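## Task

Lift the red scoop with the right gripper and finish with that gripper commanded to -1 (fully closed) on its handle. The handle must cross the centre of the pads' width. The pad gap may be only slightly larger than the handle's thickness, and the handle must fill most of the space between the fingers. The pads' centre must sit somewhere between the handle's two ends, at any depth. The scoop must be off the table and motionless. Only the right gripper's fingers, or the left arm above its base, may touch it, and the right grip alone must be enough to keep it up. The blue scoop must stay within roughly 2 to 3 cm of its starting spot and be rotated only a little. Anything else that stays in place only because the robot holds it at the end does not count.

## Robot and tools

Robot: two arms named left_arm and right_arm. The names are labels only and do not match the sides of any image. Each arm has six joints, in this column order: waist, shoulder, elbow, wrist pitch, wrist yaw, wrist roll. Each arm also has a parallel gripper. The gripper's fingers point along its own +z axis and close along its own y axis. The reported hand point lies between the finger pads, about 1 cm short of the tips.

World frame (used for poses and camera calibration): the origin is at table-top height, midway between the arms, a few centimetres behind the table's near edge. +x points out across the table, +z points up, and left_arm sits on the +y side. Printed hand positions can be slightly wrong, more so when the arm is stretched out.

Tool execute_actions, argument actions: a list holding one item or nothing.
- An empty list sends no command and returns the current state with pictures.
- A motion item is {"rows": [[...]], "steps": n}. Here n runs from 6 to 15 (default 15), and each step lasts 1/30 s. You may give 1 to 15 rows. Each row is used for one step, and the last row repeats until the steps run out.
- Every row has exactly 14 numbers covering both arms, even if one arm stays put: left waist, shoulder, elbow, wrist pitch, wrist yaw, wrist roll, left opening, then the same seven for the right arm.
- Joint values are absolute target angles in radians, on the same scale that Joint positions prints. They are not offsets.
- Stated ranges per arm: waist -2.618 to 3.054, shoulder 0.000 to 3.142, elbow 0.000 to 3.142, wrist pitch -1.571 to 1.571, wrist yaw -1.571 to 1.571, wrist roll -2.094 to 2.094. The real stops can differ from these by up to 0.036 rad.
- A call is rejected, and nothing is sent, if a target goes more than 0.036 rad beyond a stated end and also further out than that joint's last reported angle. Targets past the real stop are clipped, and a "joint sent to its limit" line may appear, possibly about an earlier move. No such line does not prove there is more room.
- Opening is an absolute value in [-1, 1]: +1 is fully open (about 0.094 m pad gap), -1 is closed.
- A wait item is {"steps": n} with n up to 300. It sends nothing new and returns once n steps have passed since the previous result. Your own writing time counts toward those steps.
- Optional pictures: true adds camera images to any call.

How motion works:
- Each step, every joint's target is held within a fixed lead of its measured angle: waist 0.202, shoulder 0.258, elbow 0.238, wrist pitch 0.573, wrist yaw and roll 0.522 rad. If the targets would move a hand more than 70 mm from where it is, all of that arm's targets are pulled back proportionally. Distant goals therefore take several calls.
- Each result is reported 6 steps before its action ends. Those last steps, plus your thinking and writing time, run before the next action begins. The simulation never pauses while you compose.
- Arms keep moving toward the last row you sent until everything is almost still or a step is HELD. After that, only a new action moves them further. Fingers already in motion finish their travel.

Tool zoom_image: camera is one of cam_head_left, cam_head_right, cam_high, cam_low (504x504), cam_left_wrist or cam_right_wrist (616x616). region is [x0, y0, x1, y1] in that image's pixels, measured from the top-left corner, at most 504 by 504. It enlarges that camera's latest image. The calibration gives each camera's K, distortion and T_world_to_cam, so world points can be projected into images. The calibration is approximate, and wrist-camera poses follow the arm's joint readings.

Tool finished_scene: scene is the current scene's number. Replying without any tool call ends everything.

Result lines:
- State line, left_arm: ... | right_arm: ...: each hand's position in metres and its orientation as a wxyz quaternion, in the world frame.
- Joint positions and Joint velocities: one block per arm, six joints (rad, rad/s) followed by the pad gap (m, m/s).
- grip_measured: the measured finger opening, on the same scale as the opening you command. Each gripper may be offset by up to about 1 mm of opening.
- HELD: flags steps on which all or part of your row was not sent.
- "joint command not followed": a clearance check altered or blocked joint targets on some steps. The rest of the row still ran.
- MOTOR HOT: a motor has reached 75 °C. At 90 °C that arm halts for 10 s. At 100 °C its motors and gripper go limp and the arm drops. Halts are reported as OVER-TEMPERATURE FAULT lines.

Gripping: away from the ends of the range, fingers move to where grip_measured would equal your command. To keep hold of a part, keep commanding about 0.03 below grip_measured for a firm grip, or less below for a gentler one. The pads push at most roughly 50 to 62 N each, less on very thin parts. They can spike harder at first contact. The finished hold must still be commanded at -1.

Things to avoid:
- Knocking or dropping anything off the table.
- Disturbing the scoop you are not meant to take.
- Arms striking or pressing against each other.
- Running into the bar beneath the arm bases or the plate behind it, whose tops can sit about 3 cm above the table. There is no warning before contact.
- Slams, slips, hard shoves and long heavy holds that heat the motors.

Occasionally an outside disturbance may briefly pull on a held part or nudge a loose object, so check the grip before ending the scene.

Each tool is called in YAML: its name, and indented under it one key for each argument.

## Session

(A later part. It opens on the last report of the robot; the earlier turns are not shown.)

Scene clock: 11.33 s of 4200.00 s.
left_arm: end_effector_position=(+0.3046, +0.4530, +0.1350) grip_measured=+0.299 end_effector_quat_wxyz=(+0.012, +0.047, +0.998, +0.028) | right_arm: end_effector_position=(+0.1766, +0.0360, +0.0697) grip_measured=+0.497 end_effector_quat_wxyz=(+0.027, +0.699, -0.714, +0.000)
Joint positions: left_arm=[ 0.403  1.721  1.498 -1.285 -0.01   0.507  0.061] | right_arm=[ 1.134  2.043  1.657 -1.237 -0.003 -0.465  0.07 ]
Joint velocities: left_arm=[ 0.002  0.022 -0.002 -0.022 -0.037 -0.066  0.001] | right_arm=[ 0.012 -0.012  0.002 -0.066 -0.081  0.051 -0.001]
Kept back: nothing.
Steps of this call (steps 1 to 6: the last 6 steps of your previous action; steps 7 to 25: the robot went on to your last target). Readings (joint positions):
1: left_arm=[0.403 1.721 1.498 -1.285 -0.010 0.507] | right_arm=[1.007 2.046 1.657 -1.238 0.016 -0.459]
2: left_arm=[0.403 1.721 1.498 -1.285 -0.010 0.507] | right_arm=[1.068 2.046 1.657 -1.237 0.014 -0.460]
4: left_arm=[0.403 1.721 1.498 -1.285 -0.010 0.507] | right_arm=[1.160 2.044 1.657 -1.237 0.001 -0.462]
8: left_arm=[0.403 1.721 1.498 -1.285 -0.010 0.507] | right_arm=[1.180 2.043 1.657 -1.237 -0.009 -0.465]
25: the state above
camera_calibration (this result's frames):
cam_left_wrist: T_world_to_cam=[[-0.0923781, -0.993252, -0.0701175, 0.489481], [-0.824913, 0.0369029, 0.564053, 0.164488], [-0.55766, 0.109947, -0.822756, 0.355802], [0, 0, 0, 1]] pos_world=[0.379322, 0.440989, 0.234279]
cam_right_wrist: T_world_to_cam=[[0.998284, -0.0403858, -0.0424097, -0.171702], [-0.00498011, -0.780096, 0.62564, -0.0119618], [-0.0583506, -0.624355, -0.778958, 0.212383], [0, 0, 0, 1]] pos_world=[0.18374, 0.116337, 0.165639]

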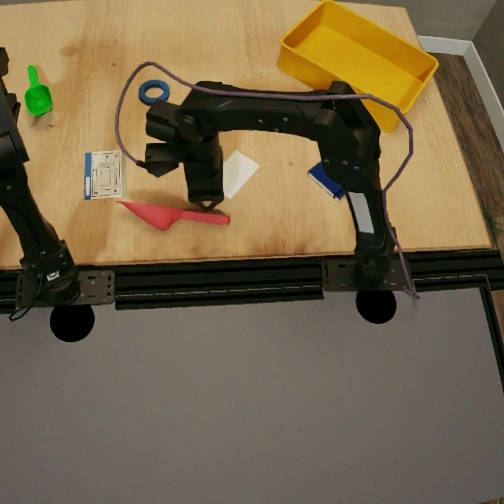

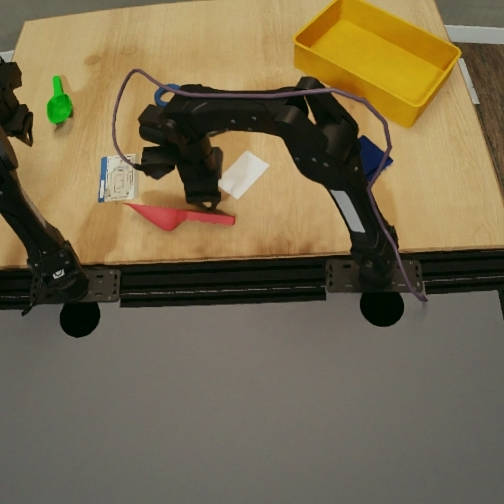

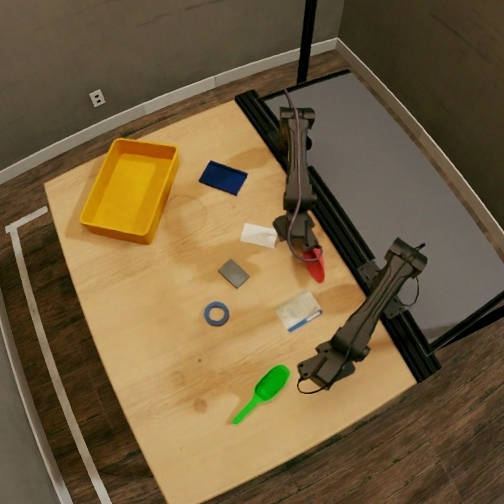

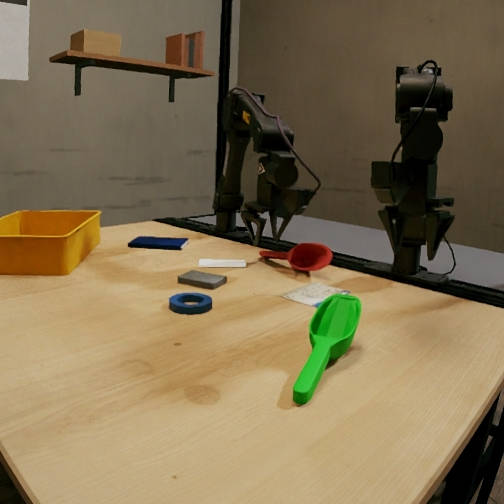

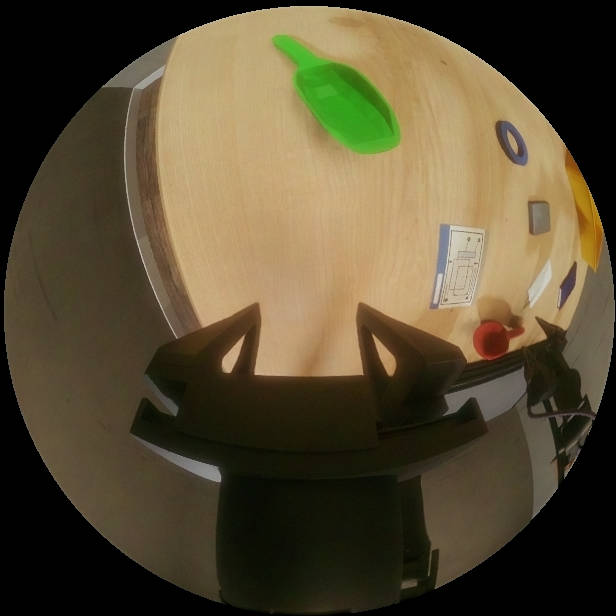

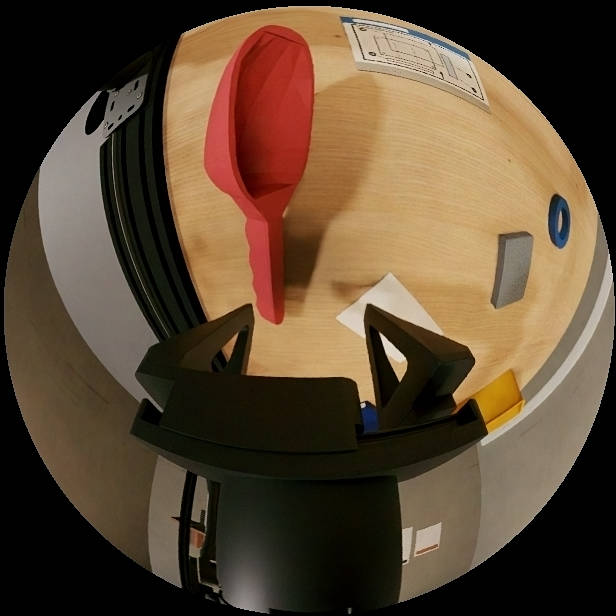

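execute_actions:
  actions:
    - {"rows":[[0.4,1.7,1.5,-1.3,0,0.5,0.3,1.225,2.01,1.685,-1.246,0,-0.4,0.5]]}

execute_actions:
  actions:
    - {"rows":[[0.4,1.7,1.5,-1.3,0,0.5,0.3,1.225,2.03,1.64,-1.18,0,-0.4,0.5],[0.4,1.7,1.5,-1.3,0,0.5,0.3,1.225,2.03,1.64,-1.18,0,-0.4,0.5],[0.4,1.7,1.5,-1.3,0,0.5,0.3,1.225,2.03,1.64,-1.18,0,-0.4,0.5],[0.4,1.7,1.5,-1.3,0,0.5,0.3,1.225,2.045,1.59,-1.11,0,-0.4,0.5],[0.4,1.7,1.5,-1.3,0,0.5,0.3,1.225,2.045,1.59,-1.11,0,-0.4,0.5],[0.4,1.7,1.5,-1.3,0,0.5,0.3,1.225,2.045,1.59,-1.11,0,-0.4,0.5],[0.4,1.7,1.5,-1.3,0,0.5,0.3,1.225,2.064,1.543,-1.05,0,-0.4,0.5]]}

execute_actions:
  actions:
    - {"steps":20}
  pictures: true

Scene clock: 12.07 s of 4200.00 s.
left_arm: end_effector_position=(+0.3046, +0.4530, +0.1350) grip_measured=+0.299 end_effector_quat_wxyz=(+0.012, +0.047, +0.998, +0.028) | right_arm: end_effector_position=(+0.1430, +0.0516, +0.0702) grip_measured=+0.497 end_effector_quat_wxyz=(+0.025, +0.719, -0.695, +0.006)
Joint positions: left_arm=[ 0.403  1.721  1.498 -1.285 -0.01   0.507  0.061] | right_arm=[ 1.236  2.043  1.657 -1.237  0.005 -0.417  0.07 ]
Joint velocities: left_arm=[ 0.002  0.002 -0.007  0.051  0.022  0.066 -0.   ] | right_arm=[-0.037  0.007 -0.002 -0.007  0.007  0.081  0.002]
Steps of this call (steps 1 to 13: the robot went on to your last target; steps 14 to 22: the first 9 steps of this action). Readings (joint positions):
14: left_arm=[0.403 1.721 1.498 -1.285 -0.010 0.507] | right_arm=[1.142 2.043 1.657 -1.237 0.002 -0.455]
15: left_arm=[0.403 1.721 1.498 -1.285 -0.010 0.507] | right_arm=[1.155 2.043 1.657 -1.237 0.005 -0.445]
17: left_arm=[0.403 1.721 1.498 -1.285 -0.010 0.507] | right_arm=[1.193 2.043 1.657 -1.237 0.005 -0.431]
21: left_arm=[0.403 1.721 1.498 -1.285 -0.010 0.507] | right_arm=[1.236 2.043 1.657 -1.237 0.005 -0.419]
22: the state above

Scene clock: 12.57 s of 4200.00 s.
left_arm: end_effector_position=(+0.3045, +0.4530, +0.1350) grip_measured=+0.299 end_effector_quat_wxyz=(+0.012, +0.047, +0.998, +0.028) | right_arm: end_effector_position=(+0.1454, +0.0511, +0.0437) grip_measured=+0.497 end_effector_quat_wxyz=(+0.019, +0.713, -0.701, +0.003)
Joint positions: left_arm=[ 0.403  1.721  1.498 -1.285 -0.01   0.507  0.061] | right_arm=[ 1.229  2.053  1.566 -1.123  0.005 -0.409  0.07 ]
Joint velocities: left_arm=[ 0.002  0.002 -0.007  0.007  0.022 -0.007  0.   ] | right_arm=[-0.017  0.183 -0.325  0.3   -0.022 -0.066 -0.001]
Steps of this call (steps 1 to 6: the last 6 steps of your previous action; steps 7 to 15: the first 9 steps of this action). Readings (joint positions):
7: left_arm=[0.403 1.721 1.498 -1.285 -0.010 0.507] | right_arm=[1.229 2.043 1.655 -1.233 0.005 -0.410]
8: left_arm=[0.403 1.721 1.498 -1.285 -0.010 0.507] | right_arm=[1.229 2.043 1.653 -1.226 0.005 -0.410]
10: left_arm=[0.403 1.721 1.498 -1.285 -0.010 0.507] | right_arm=[1.229 2.043 1.640 -1.203 0.005 -0.409]
14: left_arm=[0.403 1.721 1.498 -1.285 -0.010 0.507] | right_arm=[1.229 2.048 1.579 -1.135 0.005 -0.409]
15: the state above

Scene clock: 13.23 s of 4200.00 s.
left_arm: end_effector_position=(+0.3045, +0.4530, +0.1350) grip_measured=+0.299 end_effector_quat_wxyz=(+0.012, +0.047, +0.998, +0.028) | right_arm: end_effector_position=(+0.1470, +0.0556, +0.0301) grip_measured=+0.497 end_effector_quat_wxyz=(+0.015, +0.713, -0.701, +0.001)
Joint positions: left_arm=[ 0.403  1.721  1.498 -1.285 -0.01   0.507  0.061] | right_arm=[ 1.229  2.076  1.545 -1.07   0.005 -0.408  0.07 ]
Joint velocities: left_arm=[-0.007 -0.002  0.007 -0.037  0.022 -0.007  0.   ] | right_arm=[-0.012 -0.002 -0.007  0.051  0.037 -0.022  0.   ]
Kept back: nothing.
Steps of this call (steps 1 to 6: the last 6 steps of your previous action; steps 7 to 20: the robot went on to your last target). Readings (joint positions):
1: left_arm=[0.403 1.721 1.498 -1.285 -0.010 0.507] | right_arm=[1.229 2.060 1.556 -1.115 0.005 -0.409]
2: left_arm=[0.403 1.721 1.498 -1.285 -0.010 0.507] | right_arm=[1.229 2.067 1.550 -1.108 0.005 -0.409]
4: left_arm=[0.403 1.721 1.498 -1.285 -0.010 0.507] | right_arm=[1.229 2.075 1.545 -1.096 0.005 -0.408]
8: left_arm=[0.403 1.721 1.498 -1.285 -0.010 0.507] | right_arm=[1.229 2.076 1.545 -1.079 0.005 -0.408]
20: the state above
camera_calibration (this result's frames):
cam_left_wrist: T_world_to_cam=[[-0.0923916, -0.993264, -0.0699329, 0.48942], [-0.824717, 0.0369804, 0.564336, 0.164287], [-0.557948, 0.109815, -0.822578, 0.355878], [0, 0, 0, 1]] pos_world=[0.37927, 0.440967, 0.234251]
cam_right_wrist: T_world_to_cam=[[0.999697, -0.00131046, -0.0245789, -0.146001], [0.014038, -0.789896, 0.61308, 0.0260857], [-0.0202182, -0.613239, -0.789639, 0.186108], [0, 0, 0, 1]] pos_world=[0.149353, 0.134542, 0.127377]

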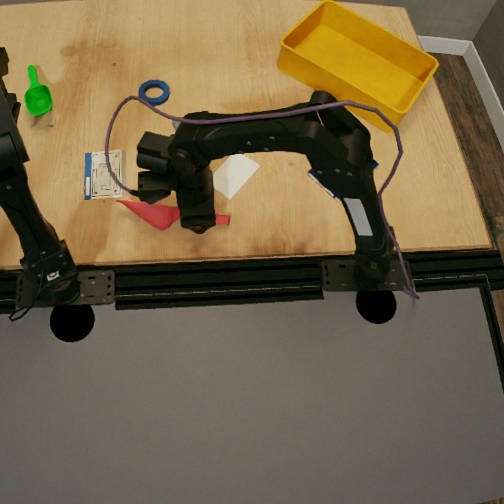

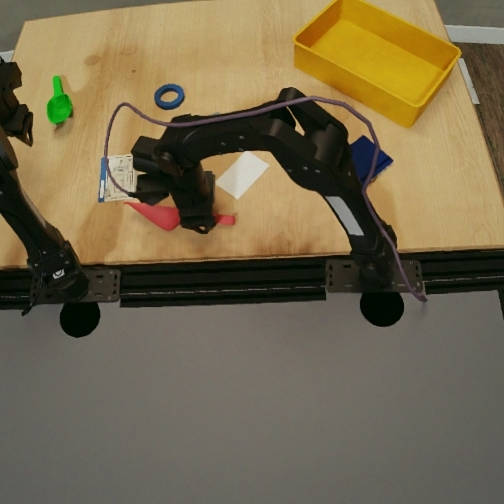

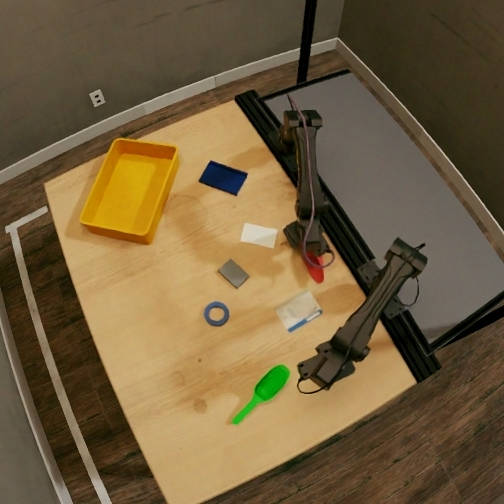

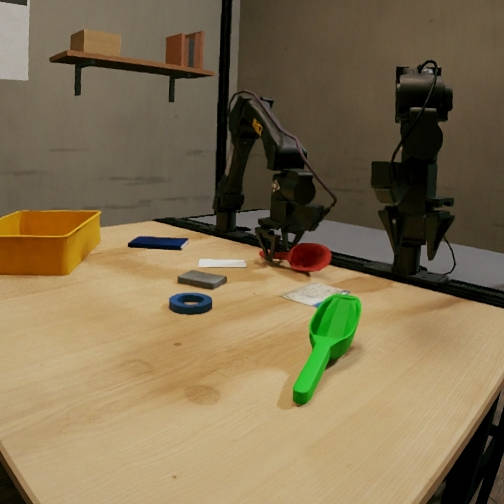

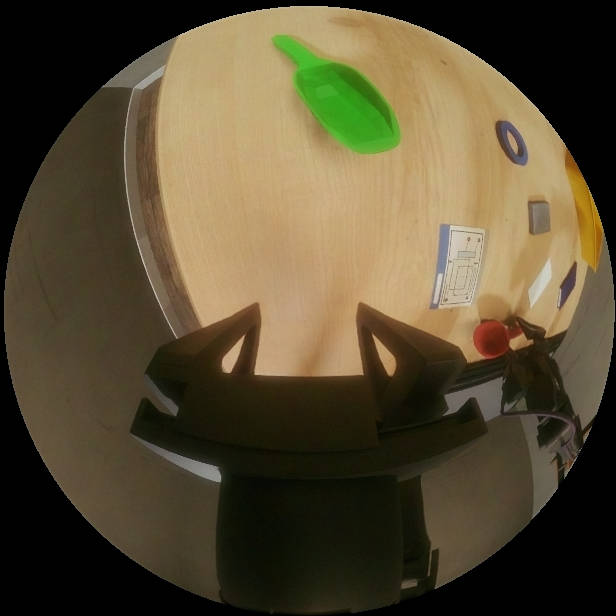

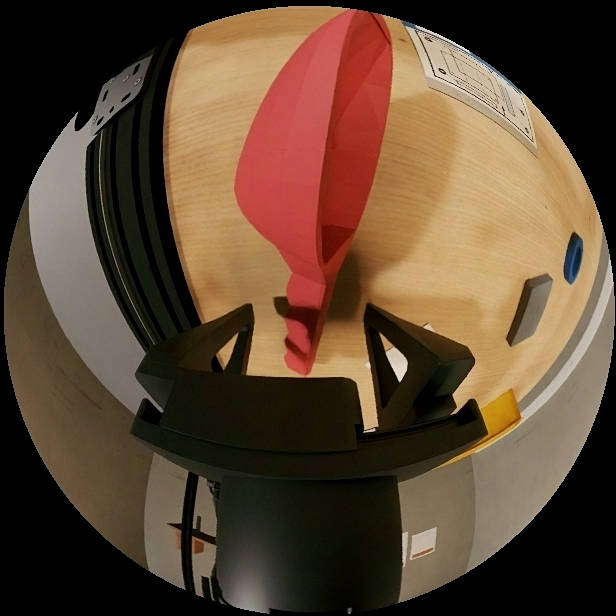

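execute_actions:
  actions:
    - {"rows":[[0.4,1.7,1.5,-1.3,0,0.5,0.3,1.225,2.064,1.49,-1.05,0,-0.28,0.5]]}

execute_actions:
  actions:
    - {"rows":[[0.4,1.7,1.5,-1.3,0,0.5,0.3,1.225,2.064,1.49,-1.05,0,-0.28,-1]]}

execute_actions:
  actions:
    - {"rows":[[0.4,1.7,1.5,-1.3,0,0.5,0.3,1.225,1.9,1.65,-1.3,0,-0.28,-1]]}

execute_actions:
  actions:
    - {"steps":30}
  pictures: true

Scene clock: 13.90 s of 4200.00 s.
left_arm: end_effector_position=(+0.3045, +0.4530, +0.1350) grip_measured=+0.299 end_effector_quat_wxyz=(+0.012, +0.047, +0.998, +0.028) | right_arm: end_effector_position=(+0.1420, +0.0438, +0.0197) grip_measured=+0.497 end_effector_quat_wxyz=(+0.031, +0.676, -0.736, +0.010)
Joint positions: left_arm=[ 0.403  1.721  1.498 -1.285 -0.01   0.507  0.061] | right_arm=[ 1.229  2.075  1.497 -1.06   0.005 -0.306  0.07 ]
Joint velocities: left_arm=[-0.007  0.007  0.002 -0.037 -0.037  0.007  0.   ] | right_arm=[-0.022  0.007 -0.007 -0.037 -0.022  0.139 -0.   ]
Steps of this call (steps 1 to 11: the robot went on to your last target; steps 12 to 20: the first 9 steps of this action). Readings (joint positions):
12: left_arm=[0.403 1.721 1.498 -1.285 -0.010 0.507] | right_arm=[1.229 2.075 1.537 -1.064 0.005 -0.389]
13: left_arm=[0.403 1.721 1.498 -1.285 -0.010 0.507] | right_arm=[1.229 2.075 1.527 -1.061 0.005 -0.369]
15: left_arm=[0.403 1.721 1.498 -1.285 -0.010 0.507] | right_arm=[1.229 2.075 1.505 -1.061 0.005 -0.340]
19: left_arm=[0.403 1.721 1.498 -1.285 -0.010 0.507] | right_arm=[1.229 2.075 1.497 -1.060 0.005 -0.310]
20: the state above

Scene clock: 14.40 s of 4200.00 s.
left_arm: end_effector_position=(+0.3045, +0.4530, +0.1350) grip_measured=+0.299 end_effector_quat_wxyz=(+0.012, +0.047, +0.998, +0.028) | right_arm: end_effector_position=(+0.1419, +0.0438, +0.0197) grip_measured=-0.598 end_effector_quat_wxyz=(+0.031, +0.669, -0.742, +0.010)
Joint positions: left_arm=[ 0.403  1.721  1.498 -1.285 -0.01   0.507  0.061] | right_arm=[ 1.229  2.075  1.497 -1.06   0.004 -0.288  0.019]
Joint velocities: left_arm=[-0.002  0.002 -0.022 -0.037 -0.066  0.007 -0.001] | right_arm=[-0.022  0.007 -0.002  0.007 -0.022  0.051 -0.   ]
Steps of this call (steps 1 to 6: the last 6 steps of your previous action; steps 7 to 15: the first 9 steps of this action). Readings (joint positions):
7: left_arm=[0.403 1.721 1.498 -1.285 -0.010 0.507] | right_arm=[1.229 2.075 1.497 -1.060 0.005 -0.293]
8: left_arm=[0.403 1.721 1.498 -1.285 -0.010 0.507] | right_arm=[1.229 2.075 1.497 -1.060 0.005 -0.292]
10: left_arm=[0.403 1.721 1.498 -1.285 -0.010 0.507] | right_arm=[1.229 2.075 1.497 -1.060 0.005 -0.289]
14: left_arm=[0.403 1.721 1.498 -1.285 -0.010 0.507] | right_arm=[1.229 2.075 1.497 -1.060 0.004 -0.288]
15: the state above

Scene clock: 14.90 s of 4200.00 s.
left_arm: end_effector_position=(+0.3045, +0.4530, +0.1350) grip_measured=+0.299 end_effector_quat_wxyz=(+0.012, +0.047, +0.998, +0.028) | right_arm: end_effector_position=(+0.1444, +0.0467, +0.1142) grip_measured=-0.598 end_effector_quat_wxyz=(-0.025, +0.669, -0.743, -0.017)
Joint positions: left_arm=[ 0.403  1.721  1.498 -1.285 -0.01   0.507  0.061] | right_arm=[ 1.229  1.903  1.635 -1.245  0.004 -0.288  0.019]
Joint velocities: left_arm=[ 0.017 -0.017  0.007  0.022 -0.037 -0.007 -0.001] | right_arm=[ 0.012 -0.354  0.173 -0.227  0.007  0.022  0.001]
Steps of this call (steps 1 to 6: the last 6 steps of your previous action; steps 7 to 15: the first 9 steps of this action). Readings (joint positions):
7: left_arm=[0.403 1.721 1.498 -1.285 -0.010 0.507] | right_arm=[1.229 2.070 1.508 -1.081 0.004 -0.288]
8: left_arm=[0.403 1.721 1.498 -1.285 -0.010 0.507] | right_arm=[1.229 2.062 1.524 -1.116 0.004 -0.288]
10: left_arm=[0.403 1.721 1.498 -1.285 -0.010 0.507] | right_arm=[1.229 2.020 1.561 -1.173 0.004 -0.288]
14: left_arm=[0.403 1.721 1.498 -1.285 -0.010 0.507] | right_arm=[1.229 1.918 1.627 -1.236 0.004 -0.288]
15: the state above

Scene clock: 15.90 s of 4200.00 s.
left_arm: end_effector_position=(+0.3045, +0.4530, +0.1350) grip_measured=+0.299 end_effector_quat_wxyz=(+0.012, +0.047, +0.998, +0.028) | right_arm: end_effector_position=(+0.1402, +0.0364, +0.1143) grip_measured=-0.598 end_effector_quat_wxyz=(-0.004, +0.669, -0.743, -0.007)
Joint positions: left_arm=[ 0.403  1.721  1.498 -1.285 -0.01   0.507  0.061] | right_arm=[ 1.229  1.905  1.639 -1.293  0.004 -0.288  0.019]
Joint velocities: left_arm=[ 0.012  0.027 -0.002 -0.095 -0.022  0.037 -0.   ] | right_arm=[-0.002 -0.007 -0.012 -0.022  0.022 -0.037 -0.001]
Kept back: nothing.
Steps of this call (steps 1 to 6: the last 6 steps of your previous action; steps 7 to 30: the robot went on to your last target). Readings (joint positions):
1: left_arm=[0.403 1.721 1.498 -1.285 -0.010 0.507] | right_arm=[1.229 1.895 1.639 -1.252 0.004 -0.288]
2: left_arm=[0.403 1.721 1.498 -1.285 -0.010 0.507] | right_arm=[1.229 1.893 1.639 -1.259 0.004 -0.288]
4: left_arm=[0.403 1.721 1.498 -1.285 -0.010 0.507] | right_arm=[1.229 1.898 1.639 -1.273 0.004 -0.288]
8: left_arm=[0.403 1.721 1.498 -1.285 -0.010 0.507] | right_arm=[1.229 1.905 1.639 -1.287 0.004 -0.288]
30: the state above
All arms were judged still, so your last target was given up. Only a new action makes them travel on or press farther. Fingers that are still opening or closing keep moving.
camera_calibration (this result's frames):
cam_left_wrist: T_world_to_cam=[[-0.0923916, -0.993264, -0.0699329, 0.48942], [-0.824717, 0.0369804, 0.564336, 0.164287], [-0.557948, 0.109815, -0.822578, 0.355878], [0, 0, 0, 1]] pos_world=[0.37927, 0.440967, 0.234251]
cam_right_wrist: T_world_to_cam=[[0.992494, -0.121817, -0.0107493, -0.133332], [-0.092843, -0.807799, 0.582101, -0.0214746], [-0.0795929, -0.576734, -0.813045, 0.250417], [0, 0, 0, 1]] pos_world=[0.150269, 0.110835, 0.214667]

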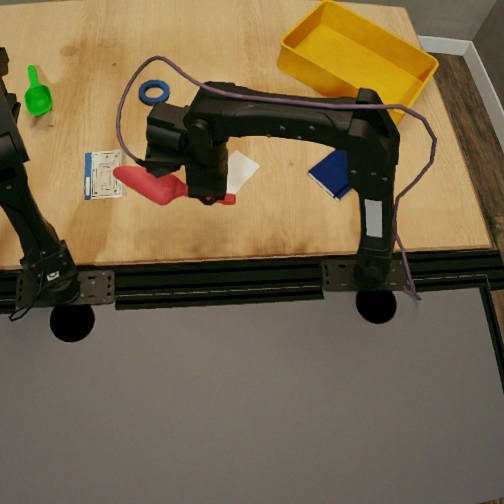

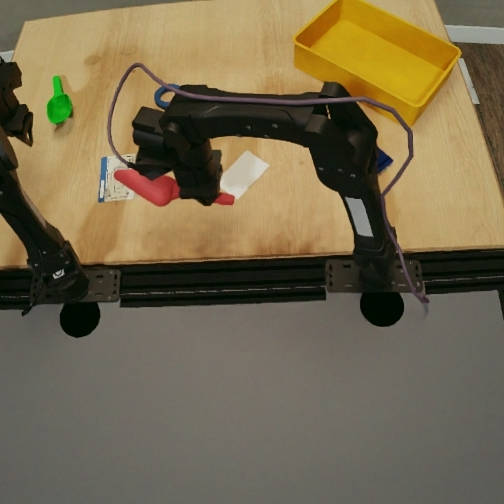

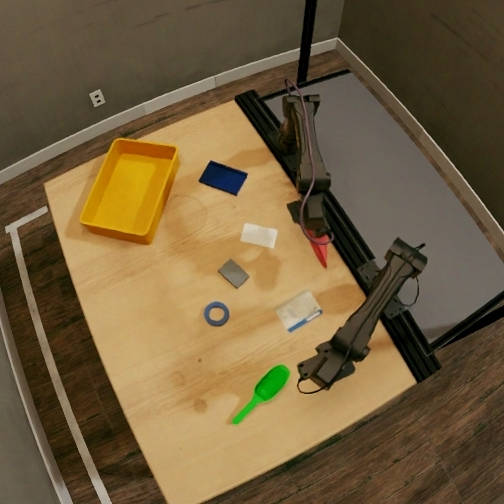

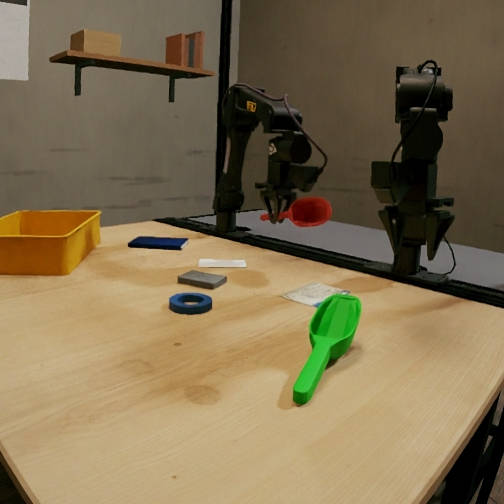

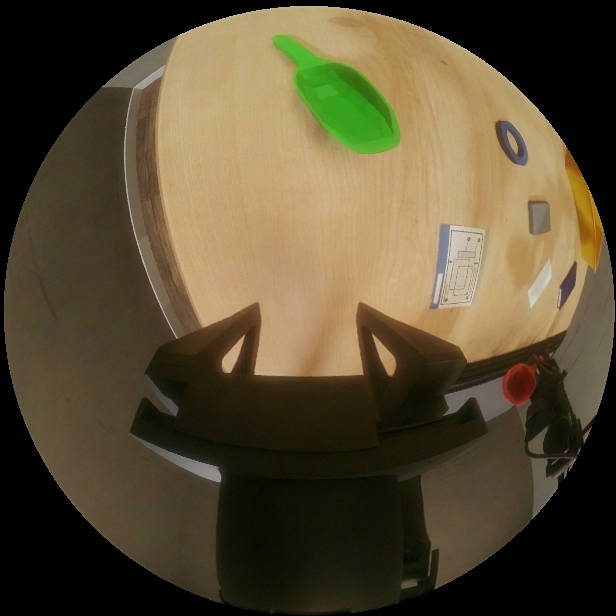

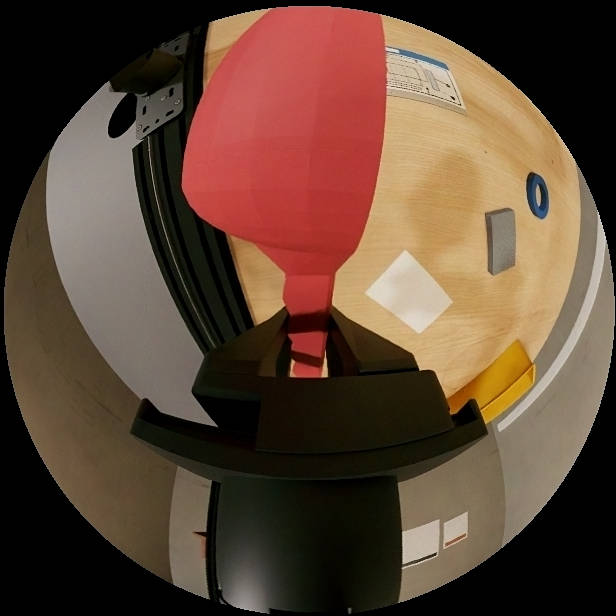

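finished_scene:
  scene: 2

The scene is finished: the task was done.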